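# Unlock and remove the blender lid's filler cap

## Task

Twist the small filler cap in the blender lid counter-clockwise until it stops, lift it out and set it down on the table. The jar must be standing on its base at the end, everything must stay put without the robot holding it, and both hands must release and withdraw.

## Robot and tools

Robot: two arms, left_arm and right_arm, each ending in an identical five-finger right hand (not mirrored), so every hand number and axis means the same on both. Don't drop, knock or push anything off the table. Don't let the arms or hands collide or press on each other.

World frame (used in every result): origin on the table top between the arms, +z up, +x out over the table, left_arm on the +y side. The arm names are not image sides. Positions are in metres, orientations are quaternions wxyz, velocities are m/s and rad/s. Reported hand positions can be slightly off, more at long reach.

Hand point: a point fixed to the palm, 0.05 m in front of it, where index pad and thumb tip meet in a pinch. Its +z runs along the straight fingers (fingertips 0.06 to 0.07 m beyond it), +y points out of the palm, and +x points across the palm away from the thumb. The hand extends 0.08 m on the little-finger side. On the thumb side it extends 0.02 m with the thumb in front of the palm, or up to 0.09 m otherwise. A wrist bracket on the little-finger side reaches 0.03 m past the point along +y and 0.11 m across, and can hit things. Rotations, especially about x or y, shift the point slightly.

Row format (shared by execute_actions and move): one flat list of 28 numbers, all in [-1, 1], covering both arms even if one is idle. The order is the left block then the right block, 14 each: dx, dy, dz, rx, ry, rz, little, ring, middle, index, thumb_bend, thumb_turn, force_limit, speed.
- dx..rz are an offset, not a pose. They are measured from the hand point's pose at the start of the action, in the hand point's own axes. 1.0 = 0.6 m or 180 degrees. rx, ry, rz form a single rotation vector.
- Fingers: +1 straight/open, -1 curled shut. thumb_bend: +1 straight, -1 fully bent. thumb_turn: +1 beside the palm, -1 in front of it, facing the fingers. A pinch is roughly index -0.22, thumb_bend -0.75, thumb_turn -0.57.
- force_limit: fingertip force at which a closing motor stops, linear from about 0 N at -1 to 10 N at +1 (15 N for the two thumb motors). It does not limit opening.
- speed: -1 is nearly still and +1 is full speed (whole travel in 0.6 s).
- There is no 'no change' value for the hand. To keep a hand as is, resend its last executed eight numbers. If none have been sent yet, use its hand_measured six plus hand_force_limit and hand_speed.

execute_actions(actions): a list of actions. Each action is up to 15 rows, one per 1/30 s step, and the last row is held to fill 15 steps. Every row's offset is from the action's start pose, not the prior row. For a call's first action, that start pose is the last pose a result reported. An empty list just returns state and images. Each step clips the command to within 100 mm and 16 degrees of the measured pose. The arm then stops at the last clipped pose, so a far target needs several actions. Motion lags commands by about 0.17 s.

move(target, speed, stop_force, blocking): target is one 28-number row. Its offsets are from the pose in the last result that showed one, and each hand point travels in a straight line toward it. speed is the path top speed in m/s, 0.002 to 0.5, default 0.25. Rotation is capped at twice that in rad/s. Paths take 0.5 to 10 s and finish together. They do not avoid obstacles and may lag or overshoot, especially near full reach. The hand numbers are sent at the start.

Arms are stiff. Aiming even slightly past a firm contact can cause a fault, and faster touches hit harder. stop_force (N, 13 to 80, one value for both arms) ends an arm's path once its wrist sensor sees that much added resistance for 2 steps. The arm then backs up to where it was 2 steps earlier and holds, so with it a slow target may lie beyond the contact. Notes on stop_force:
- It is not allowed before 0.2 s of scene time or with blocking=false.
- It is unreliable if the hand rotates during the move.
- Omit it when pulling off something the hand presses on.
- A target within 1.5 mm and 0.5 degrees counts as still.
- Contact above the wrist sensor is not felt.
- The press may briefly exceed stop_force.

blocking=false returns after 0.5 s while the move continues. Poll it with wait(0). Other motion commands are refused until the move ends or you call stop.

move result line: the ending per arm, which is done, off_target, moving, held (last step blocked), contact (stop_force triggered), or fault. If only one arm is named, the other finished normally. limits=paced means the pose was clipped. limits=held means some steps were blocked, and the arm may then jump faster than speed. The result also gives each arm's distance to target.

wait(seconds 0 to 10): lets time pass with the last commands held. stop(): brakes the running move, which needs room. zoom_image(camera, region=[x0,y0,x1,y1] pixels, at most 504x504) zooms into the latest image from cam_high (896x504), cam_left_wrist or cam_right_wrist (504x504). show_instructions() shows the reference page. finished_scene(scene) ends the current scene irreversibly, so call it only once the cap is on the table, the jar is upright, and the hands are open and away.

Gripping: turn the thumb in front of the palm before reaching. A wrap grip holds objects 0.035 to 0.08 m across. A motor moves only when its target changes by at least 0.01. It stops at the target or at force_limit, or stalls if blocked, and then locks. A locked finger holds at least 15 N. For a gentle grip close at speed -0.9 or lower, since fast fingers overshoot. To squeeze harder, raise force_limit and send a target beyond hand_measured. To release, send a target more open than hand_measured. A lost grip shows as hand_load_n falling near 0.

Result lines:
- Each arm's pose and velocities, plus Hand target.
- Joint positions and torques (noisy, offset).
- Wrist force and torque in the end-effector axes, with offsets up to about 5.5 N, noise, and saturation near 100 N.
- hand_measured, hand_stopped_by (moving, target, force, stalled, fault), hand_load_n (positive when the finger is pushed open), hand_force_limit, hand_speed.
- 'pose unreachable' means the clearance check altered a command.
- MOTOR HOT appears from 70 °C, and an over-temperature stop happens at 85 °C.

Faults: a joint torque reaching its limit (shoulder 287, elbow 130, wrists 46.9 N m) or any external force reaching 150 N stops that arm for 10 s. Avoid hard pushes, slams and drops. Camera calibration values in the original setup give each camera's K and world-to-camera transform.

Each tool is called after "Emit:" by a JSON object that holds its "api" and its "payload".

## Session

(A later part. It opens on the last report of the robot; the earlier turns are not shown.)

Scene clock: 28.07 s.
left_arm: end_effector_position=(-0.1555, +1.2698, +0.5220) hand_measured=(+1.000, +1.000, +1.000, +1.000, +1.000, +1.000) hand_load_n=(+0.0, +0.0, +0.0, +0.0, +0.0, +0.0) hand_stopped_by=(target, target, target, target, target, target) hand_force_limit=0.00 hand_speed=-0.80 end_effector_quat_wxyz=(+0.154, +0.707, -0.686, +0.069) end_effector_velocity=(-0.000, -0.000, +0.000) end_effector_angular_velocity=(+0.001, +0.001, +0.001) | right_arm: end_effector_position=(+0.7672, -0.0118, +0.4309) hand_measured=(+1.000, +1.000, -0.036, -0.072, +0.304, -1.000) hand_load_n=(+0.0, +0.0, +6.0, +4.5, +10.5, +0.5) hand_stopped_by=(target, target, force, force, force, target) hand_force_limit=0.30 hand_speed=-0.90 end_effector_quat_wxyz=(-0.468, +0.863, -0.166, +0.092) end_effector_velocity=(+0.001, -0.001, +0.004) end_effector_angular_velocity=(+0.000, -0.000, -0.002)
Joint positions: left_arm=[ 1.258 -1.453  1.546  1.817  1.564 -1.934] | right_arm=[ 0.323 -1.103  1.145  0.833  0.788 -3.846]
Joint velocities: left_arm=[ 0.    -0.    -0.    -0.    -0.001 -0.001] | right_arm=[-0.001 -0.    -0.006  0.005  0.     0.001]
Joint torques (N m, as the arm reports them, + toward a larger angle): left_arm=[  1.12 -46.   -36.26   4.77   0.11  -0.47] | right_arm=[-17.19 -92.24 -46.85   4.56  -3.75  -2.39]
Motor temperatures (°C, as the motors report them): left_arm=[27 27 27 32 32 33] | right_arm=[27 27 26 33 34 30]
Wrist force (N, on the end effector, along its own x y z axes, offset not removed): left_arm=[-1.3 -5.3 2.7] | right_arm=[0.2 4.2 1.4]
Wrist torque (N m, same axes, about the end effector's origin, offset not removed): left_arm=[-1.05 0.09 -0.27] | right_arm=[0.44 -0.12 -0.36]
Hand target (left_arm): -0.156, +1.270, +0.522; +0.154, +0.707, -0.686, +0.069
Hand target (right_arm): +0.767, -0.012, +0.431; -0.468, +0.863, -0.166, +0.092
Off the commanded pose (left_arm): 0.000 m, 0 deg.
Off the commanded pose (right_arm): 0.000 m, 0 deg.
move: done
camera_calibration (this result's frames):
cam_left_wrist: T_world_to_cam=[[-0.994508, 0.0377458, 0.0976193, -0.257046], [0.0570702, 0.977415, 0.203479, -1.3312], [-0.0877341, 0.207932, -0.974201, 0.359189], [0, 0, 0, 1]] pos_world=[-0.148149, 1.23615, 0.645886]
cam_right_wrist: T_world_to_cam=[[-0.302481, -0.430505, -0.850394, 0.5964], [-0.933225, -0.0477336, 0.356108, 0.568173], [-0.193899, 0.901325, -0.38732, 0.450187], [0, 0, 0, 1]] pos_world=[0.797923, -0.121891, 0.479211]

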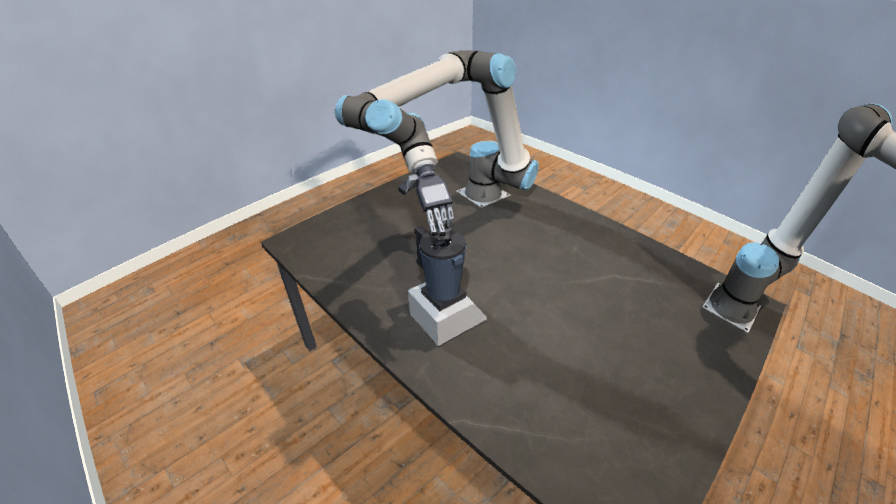

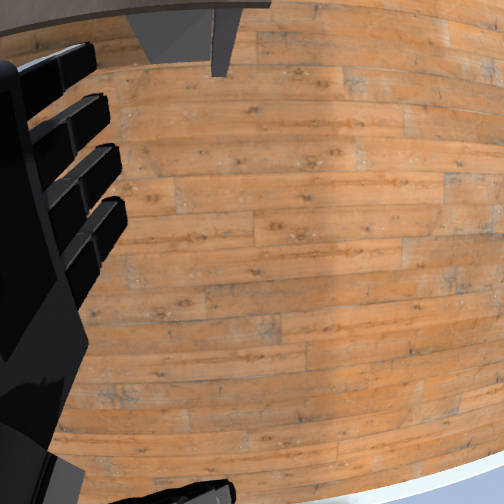

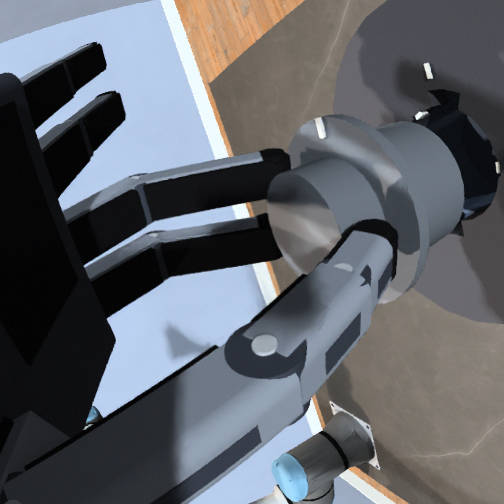

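Emit:
{"api": "move", "payload": {"target": [0,0,0,0,0,0,1,1,1,1,1,1,0,-0.8, -0.18842,0.14223,-0.18670,0,0,0,1,1,-0.4,-0.4,-0.1,-1,0.3,-0.9], "speed": 0.33}}

Scene clock: 31.37 s.
left_arm: end_effector_position=(-0.1555, +1.2698, +0.5220) hand_measured=(+1.000, +1.000, +1.000, +1.000, +1.000, +1.000) hand_load_n=(+0.0, +0.0, +0.0, +0.0, +0.0, +0.0) hand_stopped_by=(target, target, target, target, target, target) hand_force_limit=0.00 hand_speed=-0.80 end_effector_quat_wxyz=(+0.154, +0.707, -0.686, +0.069) end_effector_velocity=(+0.000, +0.000, -0.000) end_effector_angular_velocity=(+0.001, -0.001, -0.000) | right_arm: end_effector_position=(+0.6101, -0.0995, +0.4197) hand_measured=(+1.000, +1.000, -0.036, -0.072, +0.304, -1.000) hand_load_n=(+0.0, +0.0, +6.0, +4.5, +10.5, +0.5) hand_stopped_by=(target, target, force, force, force, target) hand_force_limit=0.30 hand_speed=-0.90 end_effector_quat_wxyz=(-0.468, +0.863, -0.166, +0.092) end_effector_velocity=(-0.003, -0.001, -0.000) end_effector_angular_velocity=(+0.002, +0.001, +0.002)
Joint positions: left_arm=[ 1.258 -1.453  1.546  1.817  1.564 -1.934] | right_arm=[ 0.225 -1.397  1.573  0.782  0.728 -3.96 ]
Joint velocities: left_arm=[-0.    -0.    -0.    -0.001  0.001  0.001] | right_arm=[-0.002 -0.005  0.007 -0.    -0.004 -0.003]
Joint torques (N m, as the arm reports them, + toward a larger angle): left_arm=[  0.06 -49.34 -35.4    4.87  -0.19  -0.24] | right_arm=[-18.16 -73.88 -31.56   0.95  -3.93  -2.46]
Motor temperatures (°C, as the motors report them): left_arm=[27 27 27 32 32 33] | right_arm=[27 27 26 33 34 30]
Wrist force (N, on the end effector, along its own x y z axes, offset not removed): left_arm=[-0.2 -3.5 1.3] | right_arm=[0.5 3.4 2.3]
Wrist torque (N m, same axes, about the end effector's origin, offset not removed): left_arm=[-0.69 -0.08 -0.19] | right_arm=[0.29 -0.22 -0.33]
Hand target (left_arm): -0.156, +1.270, +0.522; +0.154, +0.707, -0.686, +0.069
Hand target (right_arm): +0.610, -0.100, +0.420; -0.468, +0.863, -0.166, +0.092
Off the commanded pose (left_arm): 0.000 m, 0 deg.
Off the commanded pose (right_arm): 0.000 m, 0 deg.
move: done
camera_calibration (this result's frames):
cam_left_wrist: T_world_to_cam=[[-0.994508, 0.0377456, 0.0976194, -0.257046], [0.05707, 0.977415, 0.203479, -1.3312], [-0.0877342, 0.207932, -0.974201, 0.359189], [0, 0, 0, 1]] pos_world=[-0.148149, 1.23615, 0.645886]
cam_right_wrist: T_world_to_cam=[[-0.302579, -0.430593, -0.850315, 0.501601], [-0.933159, -0.0478129, 0.35627, 0.421265], [-0.194064, 0.901279, -0.387345, 0.494587], [0, 0, 0, 1]] pos_world=[0.640862, -0.209633, 0.46801]

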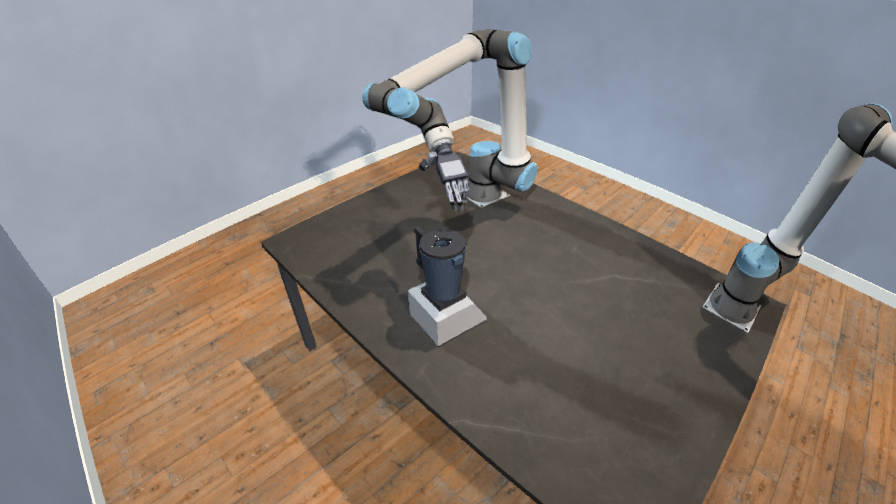

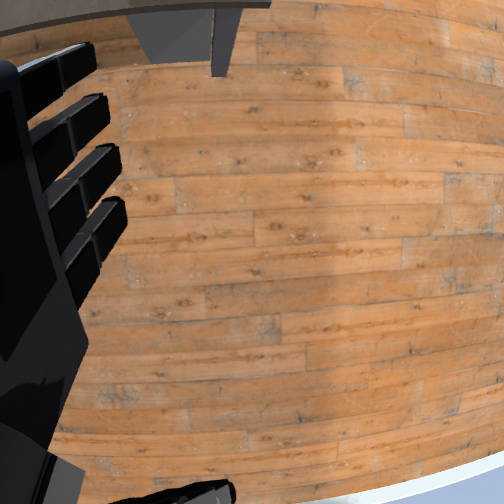

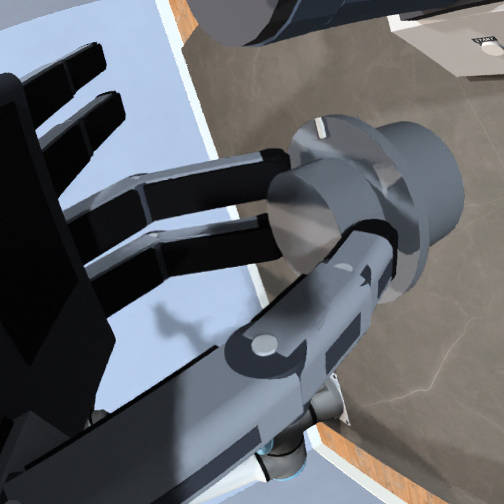

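Emit:
{"api": "move", "payload": {"target": [0,0,0,0,0,0,1,1,1,1,1,1,0,-0.8, -0.15653,0.57522,0.19270,0,0,0,1,1,-0.4,-0.4,-0.1,-1,0.3,-0.9], "speed": 0.35}}

Scene clock: 33.63 s.
left_arm: end_effector_position=(-0.1555, +1.2698, +0.5220) hand_measured=(+1.000, +1.000, +1.000, +1.000, +1.000, +1.000) hand_load_n=(+0.0, +0.0, +0.0, +0.0, +0.0, +0.0) hand_stopped_by=(target, target, target, target, target, target) hand_force_limit=0.00 hand_speed=-0.80 end_effector_quat_wxyz=(+0.154, +0.707, -0.686, +0.069) end_effector_velocity=(+0.000, +0.000, -0.000) end_effector_angular_velocity=(+0.000, +0.000, +0.001) | right_arm: end_effector_position=(+0.4900, -0.1484, +0.0673) hand_measured=(+1.000, +1.000, -0.036, -0.072, +0.304, -1.000) hand_load_n=(+0.0, +0.0, +6.0, +4.5, +10.5, +0.5) hand_stopped_by=(target, target, force, force, force, target) hand_force_limit=0.30 hand_speed=-0.90 end_effector_quat_wxyz=(-0.468, +0.863, -0.166, +0.092) end_effector_velocity=(-0.001, +0.000, -0.003) end_effector_angular_velocity=(-0.001, -0.001, +0.000)
Joint positions: left_arm=[ 1.258 -1.453  1.546  1.817  1.564 -1.934] | right_arm=[ 0.139 -1.279  2.168  0.154  0.681 -4.072]
Joint velocities: left_arm=[ 0.     0.     0.    -0.     0.    -0.001] | right_arm=[ 0.001  0.003  0.002 -0.007  0.001  0.001]
Joint torques (N m, as the arm reports them, + toward a larger angle): left_arm=[  0.14 -47.31 -35.49   4.97   0.05  -0.5 ] | right_arm=[-17.96 -29.45 -15.86   0.92  -4.14   2.22]
Motor temperatures (°C, as the motors report them): left_arm=[27 27 27 32 32 33] | right_arm=[27 27 26 33 34 30]
Wrist force (N, on the end effector, along its own x y z axes, offset not removed): left_arm=[-0.8 -4.6 1.3] | right_arm=[1.2 3.4 0.8]
Wrist torque (N m, same axes, about the end effector's origin, offset not removed): left_arm=[-0.83 0.05 -0.35] | right_arm=[0.39 -0.24 -0.29]
Hand target (left_arm): -0.156, +1.270, +0.522; +0.154, +0.707, -0.686, +0.069
Hand target (right_arm): +0.490, -0.148, +0.067; -0.468, +0.863, -0.166, +0.092
Off the commanded pose (left_arm): 0.000 m, 0 deg.
Off the commanded pose (right_arm): 0.001 m, 0 deg.
move: done
camera_calibration (this result's frames):
cam_left_wrist: T_world_to_cam=[[-0.994508, 0.0377457, 0.0976192, -0.257046], [0.05707, 0.977415, 0.203479, -1.3312], [-0.087734, 0.207932, -0.974201, 0.359189], [0, 0, 0, 1]] pos_world=[-0.148149, 1.23615, 0.645886]
cam_right_wrist: T_world_to_cam=[[-0.302669, -0.430711, -0.850223, 0.144547], [-0.933078, -0.0479621, 0.356462, 0.432239], [-0.19431, 0.901215, -0.38737, 0.378941], [0, 0, 0, 1]] pos_world=[0.520695, -0.258518, 0.115611]

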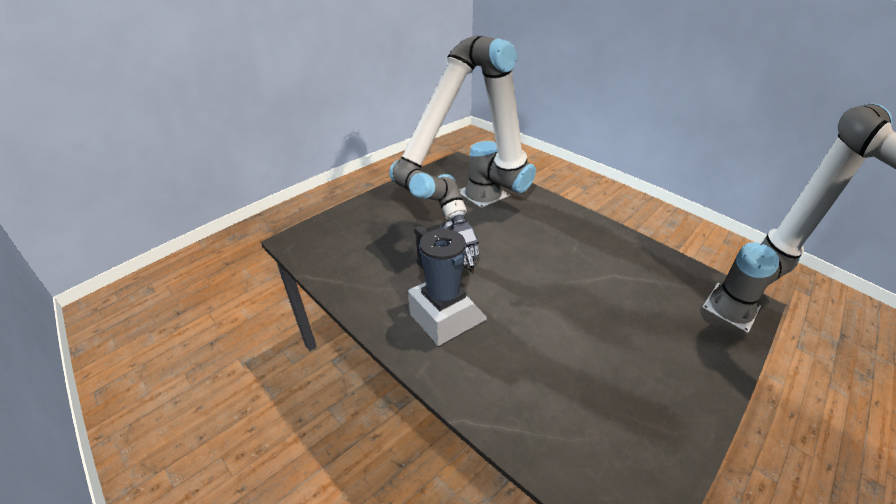

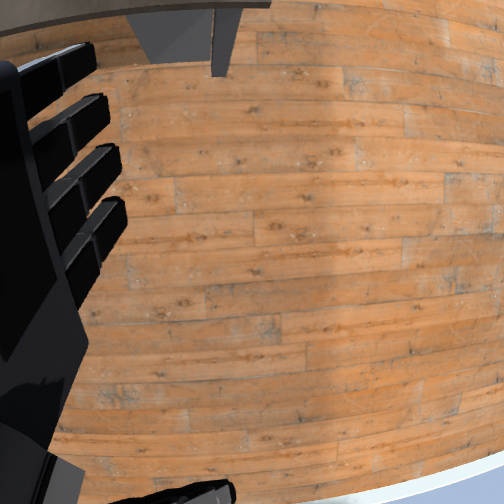

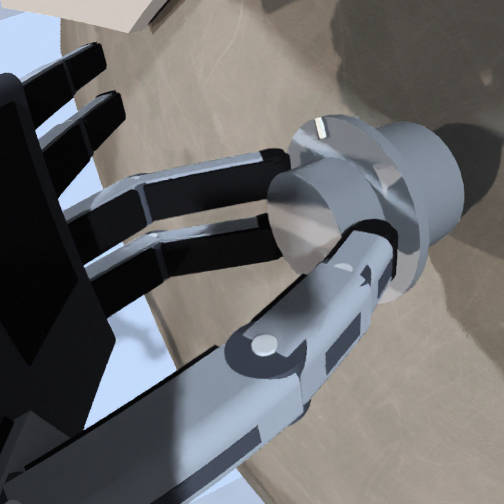

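Emit:
{"api": "move", "payload": {"target": [0,0,0,0,0,0,1,1,1,1,1,1,0,-0.8, 0,0.02376,0.01543,0,0,0,1,1,-0.4,-0.4,-0.1,-1,0.3,-0.9], "speed": 0.012, "stop_force": 13}}

Scene clock: 35.03 s.
left_arm: end_effector_position=(-0.1555, +1.2698, +0.5220) hand_measured=(+1.000, +1.000, +1.000, +1.000, +1.000, +1.000) hand_load_n=(+0.0, +0.0, +0.0, +0.0, +0.0, +0.0) hand_stopped_by=(target, target, target, target, target, target) hand_force_limit=0.00 hand_speed=-0.80 end_effector_quat_wxyz=(+0.154, +0.707, -0.686, +0.069) end_effector_velocity=(-0.000, -0.000, +0.000) end_effector_angular_velocity=(-0.000, +0.000, -0.000) | right_arm: end_effector_position=(+0.4899, -0.1484, +0.0567) hand_measured=(+1.000, +1.000, -0.036, -0.072, +0.304, -1.000) hand_load_n=(+0.0, +0.0, +6.0, +5.0, +10.0, +0.0) hand_stopped_by=(target, target, force, force, force, target) hand_force_limit=0.30 hand_speed=-0.90 end_effector_quat_wxyz=(-0.468, +0.863, -0.166, +0.092) end_effector_velocity=(+0.003, -0.001, +0.005) end_effector_angular_velocity=(-0.001, -0.001, -0.003)
Joint positions: left_arm=[ 1.258 -1.453  1.546  1.817  1.564 -1.934] | right_arm=[ 0.138 -1.262  2.173  0.133  0.681 -4.072]
Joint velocities: left_arm=[ 0.    -0.     0.     0.    -0.001  0.   ] | right_arm=[-0.002 -0.006 -0.005  0.01   0.001  0.001]
Joint torques (N m, as the arm reports them, + toward a larger angle): left_arm=[  2.73 -47.3  -35.41   4.87  -0.16  -0.31] | right_arm=[  2.3  -68.36 -30.24   5.15  -0.44  -2.1 ]
Motor temperatures (°C, as the motors report them): left_arm=[27 27 27 32 32 33] | right_arm=[27 27 26 33 34 30]
Wrist force (N, on the end effector, along its own x y z axes, offset not removed): left_arm=[0.2 -3.4 1.0] | right_arm=[-0.3 3.1 1.7]
Wrist torque (N m, same axes, about the end effector's origin, offset not removed): left_arm=[-0.65 -0.10 -0.20] | right_arm=[0.28 -0.10 -0.46]
Hand target (left_arm): -0.156, +1.270, +0.522; +0.154, +0.707, -0.686, +0.069
Hand target (right_arm): +0.490, -0.148, +0.057; -0.468, +0.863, -0.166, +0.092
Off the commanded pose (left_arm): 0.000 m, 0 deg.
Off the commanded pose (right_arm): 0.006 m, 0 deg.
move: contact (right_arm)
camera_calibration (this result's frames):
cam_left_wrist: T_world_to_cam=[[-0.994508, 0.0377455, 0.0976193, -0.257046], [0.0570699, 0.977415, 0.203479, -1.3312], [-0.0877342, 0.207932, -0.974201, 0.359189], [0, 0, 0, 1]] pos_world=[-0.148149, 1.23615, 0.645886]
cam_right_wrist: T_world_to_cam=[[-0.302855, -0.430626, -0.8502, 0.135606], [-0.933004, -0.0479814, 0.356654, 0.435886], [-0.194378, 0.901254, -0.387244, 0.374856], [0, 0, 0, 1]] pos_world=[0.520616, -0.258531, 0.104993]

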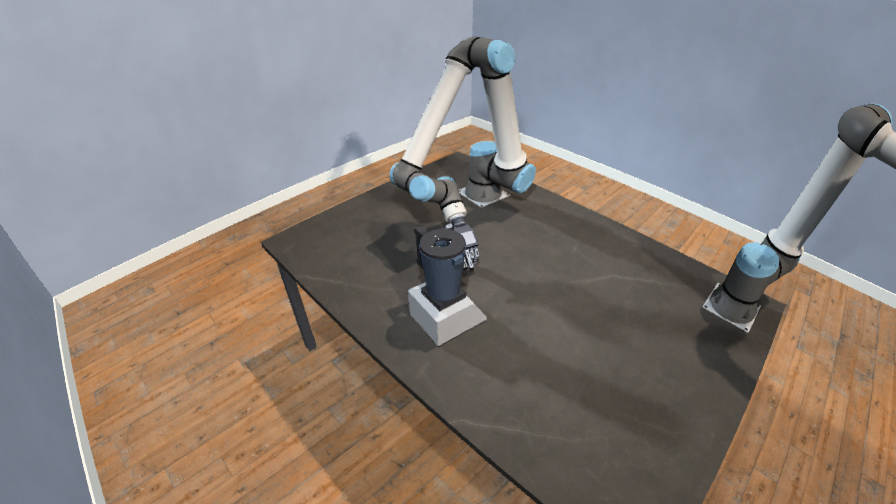

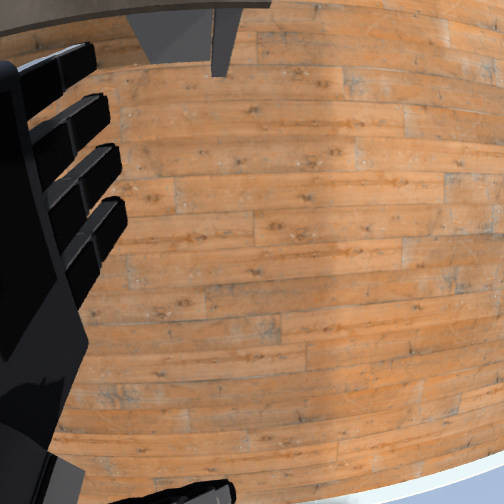

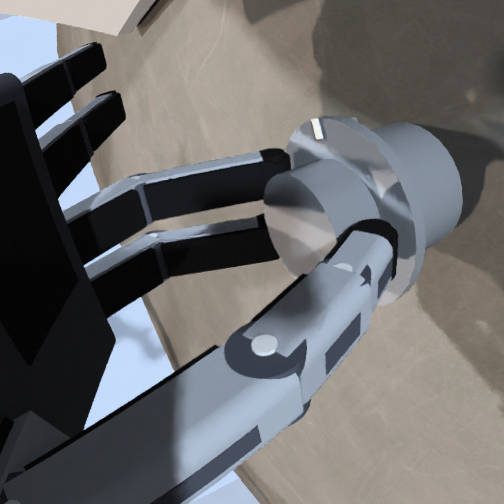

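Emit:
{"api": "execute_actions", "payload": {"actions": [[[0,0,0,0,0,0,1,1,1,1,1,1,0,-0.8, 0,0,0,0,0,0,1,1,0.25,0.25,0.5,-1,0.3,-0.5]]]}}

Scene clock: 35.63 s.
left_arm: end_effector_position=(-0.1555, +1.2698, +0.5220) hand_measured=(+1.000, +1.000, +1.000, +1.000, +1.000, +1.000) hand_load_n=(+0.0, +0.0, +0.0, +0.0, +0.0, +0.0) hand_stopped_by=(target, target, target, target, target, target) hand_force_limit=0.00 hand_speed=-0.80 end_effector_quat_wxyz=(+0.154, +0.707, -0.686, +0.069) end_effector_velocity=(+0.000, -0.000, -0.000) end_effector_angular_velocity=(-0.001, -0.000, -0.000) | right_arm: end_effector_position=(+0.4899, -0.1484, +0.0567) hand_measured=(+1.000, +1.000, +0.250, +0.248, +0.500, -1.000) hand_load_n=(+0.0, +0.0, +0.0, +0.0, +0.0, +0.0) hand_stopped_by=(target, target, moving, moving, moving, target) hand_force_limit=0.30 hand_speed=-0.50 end_effector_quat_wxyz=(-0.468, +0.863, -0.166, +0.092) end_effector_velocity=(-0.001, +0.000, -0.001) end_effector_angular_velocity=(-0.000, -0.000, +0.001)
Joint positions: left_arm=[ 1.258 -1.453  1.546  1.817  1.564 -1.934] | right_arm=[ 0.138 -1.262  2.173  0.133  0.681 -4.072]
Joint velocities: left_arm=[-0.  0.  0.  0.  0.  0.] | right_arm=[ 0.001  0.     0.001 -0.001  0.     0.   ]
Joint torques (N m, as the arm reports them, + toward a larger angle): left_arm=[  1.43 -47.02 -35.93   4.58  -0.12  -0.04] | right_arm=[  1.85 -29.69 -15.23   0.63  -0.35  -2.04]
Motor temperatures (°C, as the motors report them): left_arm=[27 27 27 32 32 33] | right_arm=[27 27 26 33 34 30]
Wrist force (N, on the end effector, along its own x y z axes, offset not removed): left_arm=[0.5 -5.3 1.2] | right_arm=[-0.4 3.7 2.4]
Wrist torque (N m, same axes, about the end effector's origin, offset not removed): left_arm=[-0.90 -0.14 -0.25] | right_arm=[0.31 -0.12 -0.40]
Hand target (left_arm): -0.156, +1.270, +0.522; +0.154, +0.707, -0.686, +0.069
Hand target (right_arm): +0.490, -0.148, +0.057; -0.468, +0.863, -0.166, +0.092
Off the commanded pose (left_arm): 0.000 m, 0 deg.
Off the commanded pose (right_arm): 0.000 m, 0 deg.
camera_calibration (this result's frames):
cam_left_wrist: T_world_to_cam=[[-0.994508, 0.0377455, 0.0976194, -0.257046], [0.0570699, 0.977415, 0.203479, -1.3312], [-0.0877342, 0.207932, -0.974201, 0.359189], [0, 0, 0, 1]] pos_world=[-0.148149, 1.23615, 0.645886]
cam_right_wrist: T_world_to_cam=[[-0.302818, -0.430626, -0.850213, 0.135622], [-0.933019, -0.0479815, 0.356614, 0.435899], [-0.194362, 0.901254, -0.387253, 0.374864], [0, 0, 0, 1]] pos_world=[0.52063, -0.258531, 0.105027]

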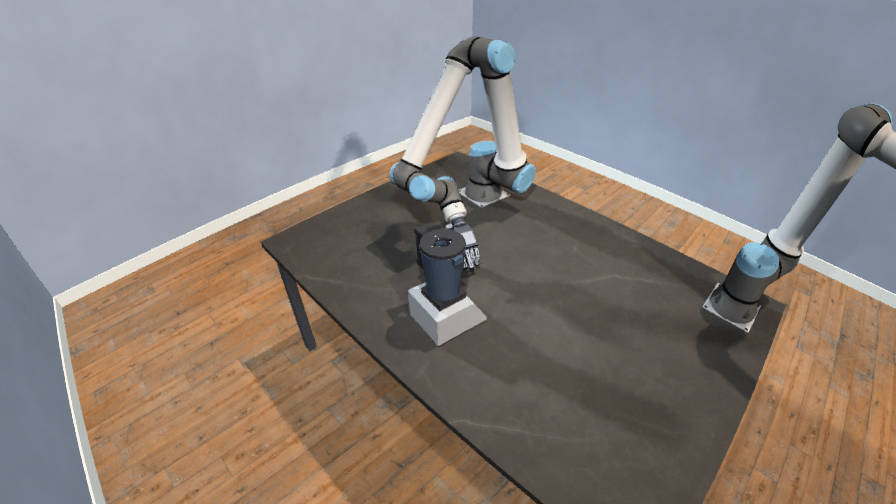

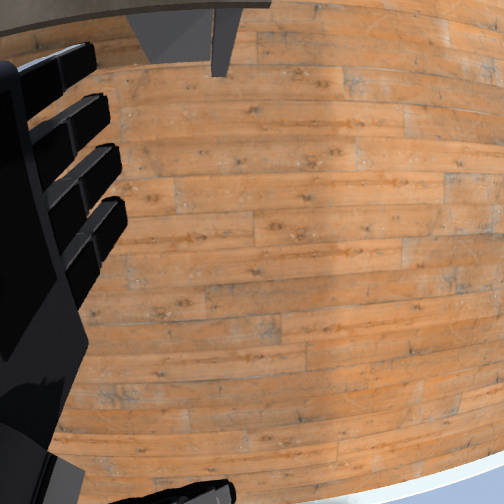

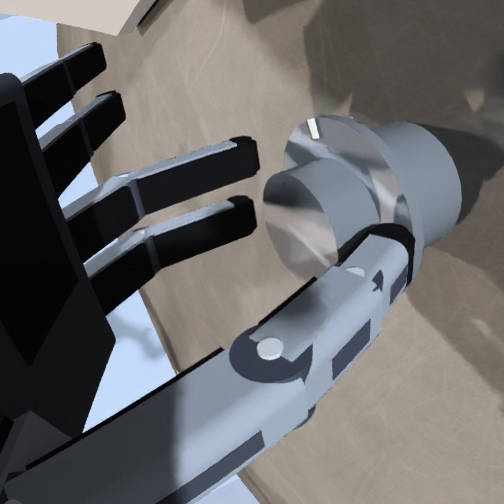

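Emit:
{"api": "move", "payload": {"target": [0,0,0,0,0,0,1,1,1,1,1,1,0,-0.8, -0.05,-0.33,-0.30,0,0,0,1,1,0.25,0.25,0.5,-1,0.3,-0.5], "speed": 0.3}}

Emit:
{"api": "zoom_image", "payload": {"camera": "cam_high", "region": [360, 150, 560, 360]}}

Scene clock: 37.47 s.
left_arm: end_effector_position=(-0.1555, +1.2698, +0.5220) hand_measured=(+1.000, +1.000, +1.000, +1.000, +1.000, +1.000) hand_load_n=(+0.0, +0.0, +0.0, +0.0, +0.0, +0.0) hand_stopped_by=(target, target, target, target, target, target) hand_force_limit=0.00 hand_speed=-0.80 end_effector_quat_wxyz=(+0.154, +0.707, -0.686, +0.069) end_effector_velocity=(+0.000, -0.000, +0.000) end_effector_angular_velocity=(-0.002, +0.000, +0.001) | right_arm: end_effector_position=(+0.4454, -0.1774, +0.3202) hand_measured=(+1.000, +1.000, +0.250, +0.250, +0.500, -1.000) hand_load_n=(+0.0, +0.0, +0.0, +0.0, +0.0, +0.0) hand_stopped_by=(target, target, target, target, target, target) hand_force_limit=0.30 hand_speed=-0.50 end_effector_quat_wxyz=(-0.468, +0.863, -0.166, +0.092) end_effector_velocity=(-0.001, -0.002, +0.001) end_effector_angular_velocity=(-0.002, +0.003, -0.001)
Joint positions: left_arm=[ 1.258 -1.453  1.546  1.817  1.564 -1.934] | right_arm=[ 0.063 -1.638  2.041  0.725  0.646 -4.18 ]
Joint velocities: left_arm=[-0.     0.    -0.     0.001  0.001 -0.001] | right_arm=[-0.003 -0.002 -0.     0.009  0.001 -0.005]
Joint torques (N m, as the arm reports them, + toward a larger angle): left_arm=[  0.94 -46.86 -35.27   4.75  -0.24  -0.17] | right_arm=[-17.74 -45.82 -41.7    5.51  -4.31  -2.25]
Motor temperatures (°C, as the motors report them): left_arm=[27 27 27 32 32 33] | right_arm=[27 27 26 33 34 30]
Wrist force (N, on the end effector, along its own x y z axes, offset not removed): left_arm=[-0.6 -2.6 1.8] | right_arm=[0.8 3.2 2.3]
Wrist torque (N m, same axes, about the end effector's origin, offset not removed): left_arm=[-0.56 -0.07 -0.26] | right_arm=[0.28 -0.26 -0.36]
Hand target (left_arm): -0.156, +1.270, +0.522; +0.154, +0.707, -0.686, +0.069
Hand target (right_arm): +0.445, -0.177, +0.321; -0.468, +0.863, -0.166, +0.092
Off the commanded pose (left_arm): 0.000 m, 0 deg.
Off the commanded pose (right_arm): 0.001 m, 0 deg.
move: done
camera_calibration (this result's frames):
cam_left_wrist: T_world_to_cam=[[-0.994508, 0.0377454, 0.0976193, -0.257046], [0.0570698, 0.977415, 0.203479, -1.3312], [-0.0877341, 0.207932, -0.974201, 0.359189], [0, 0, 0, 1]] pos_world=[-0.148149, 1.23615, 0.645886]
cam_right_wrist: T_world_to_cam=[[-0.302838, -0.430562, -0.850238, 0.333751], [-0.93302, -0.0479678, 0.356614, 0.299012], [-0.194329, 0.901285, -0.387196, 0.494292], [0, 0, 0, 1]] pos_world=[0.476112, -0.287455, 0.368524]

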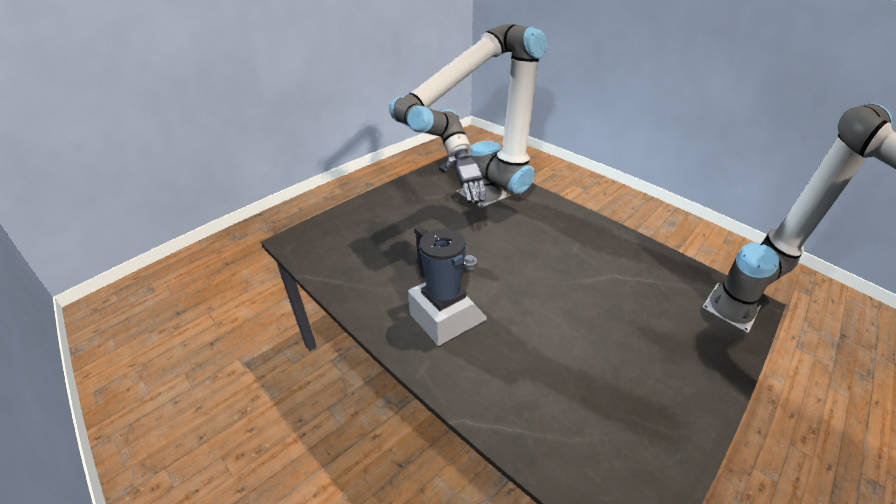

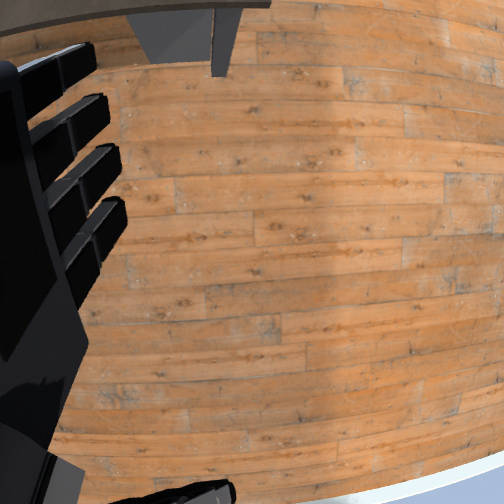

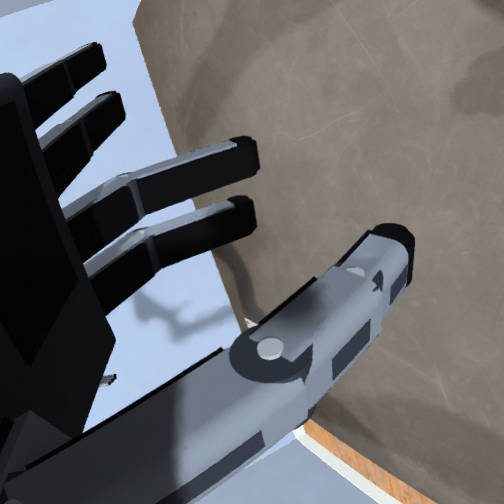

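Region (360, 150, 560, 360) of cam_high's 896x504 image, scaled by 2.400, with more detail than that image has; it fills the left 480 columns of this view, and the rest is white.

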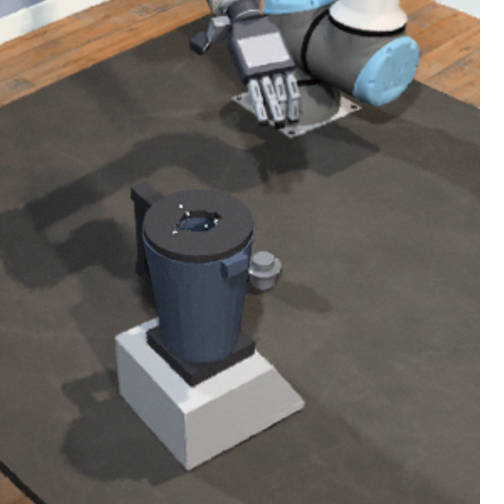

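The cap is standing on the table, the jar is on its base with the lid still on, and the hand is clear.

Emit:
{"api": "finished_scene", "payload": {"scene": 2}}

The scene is finished: the task was done.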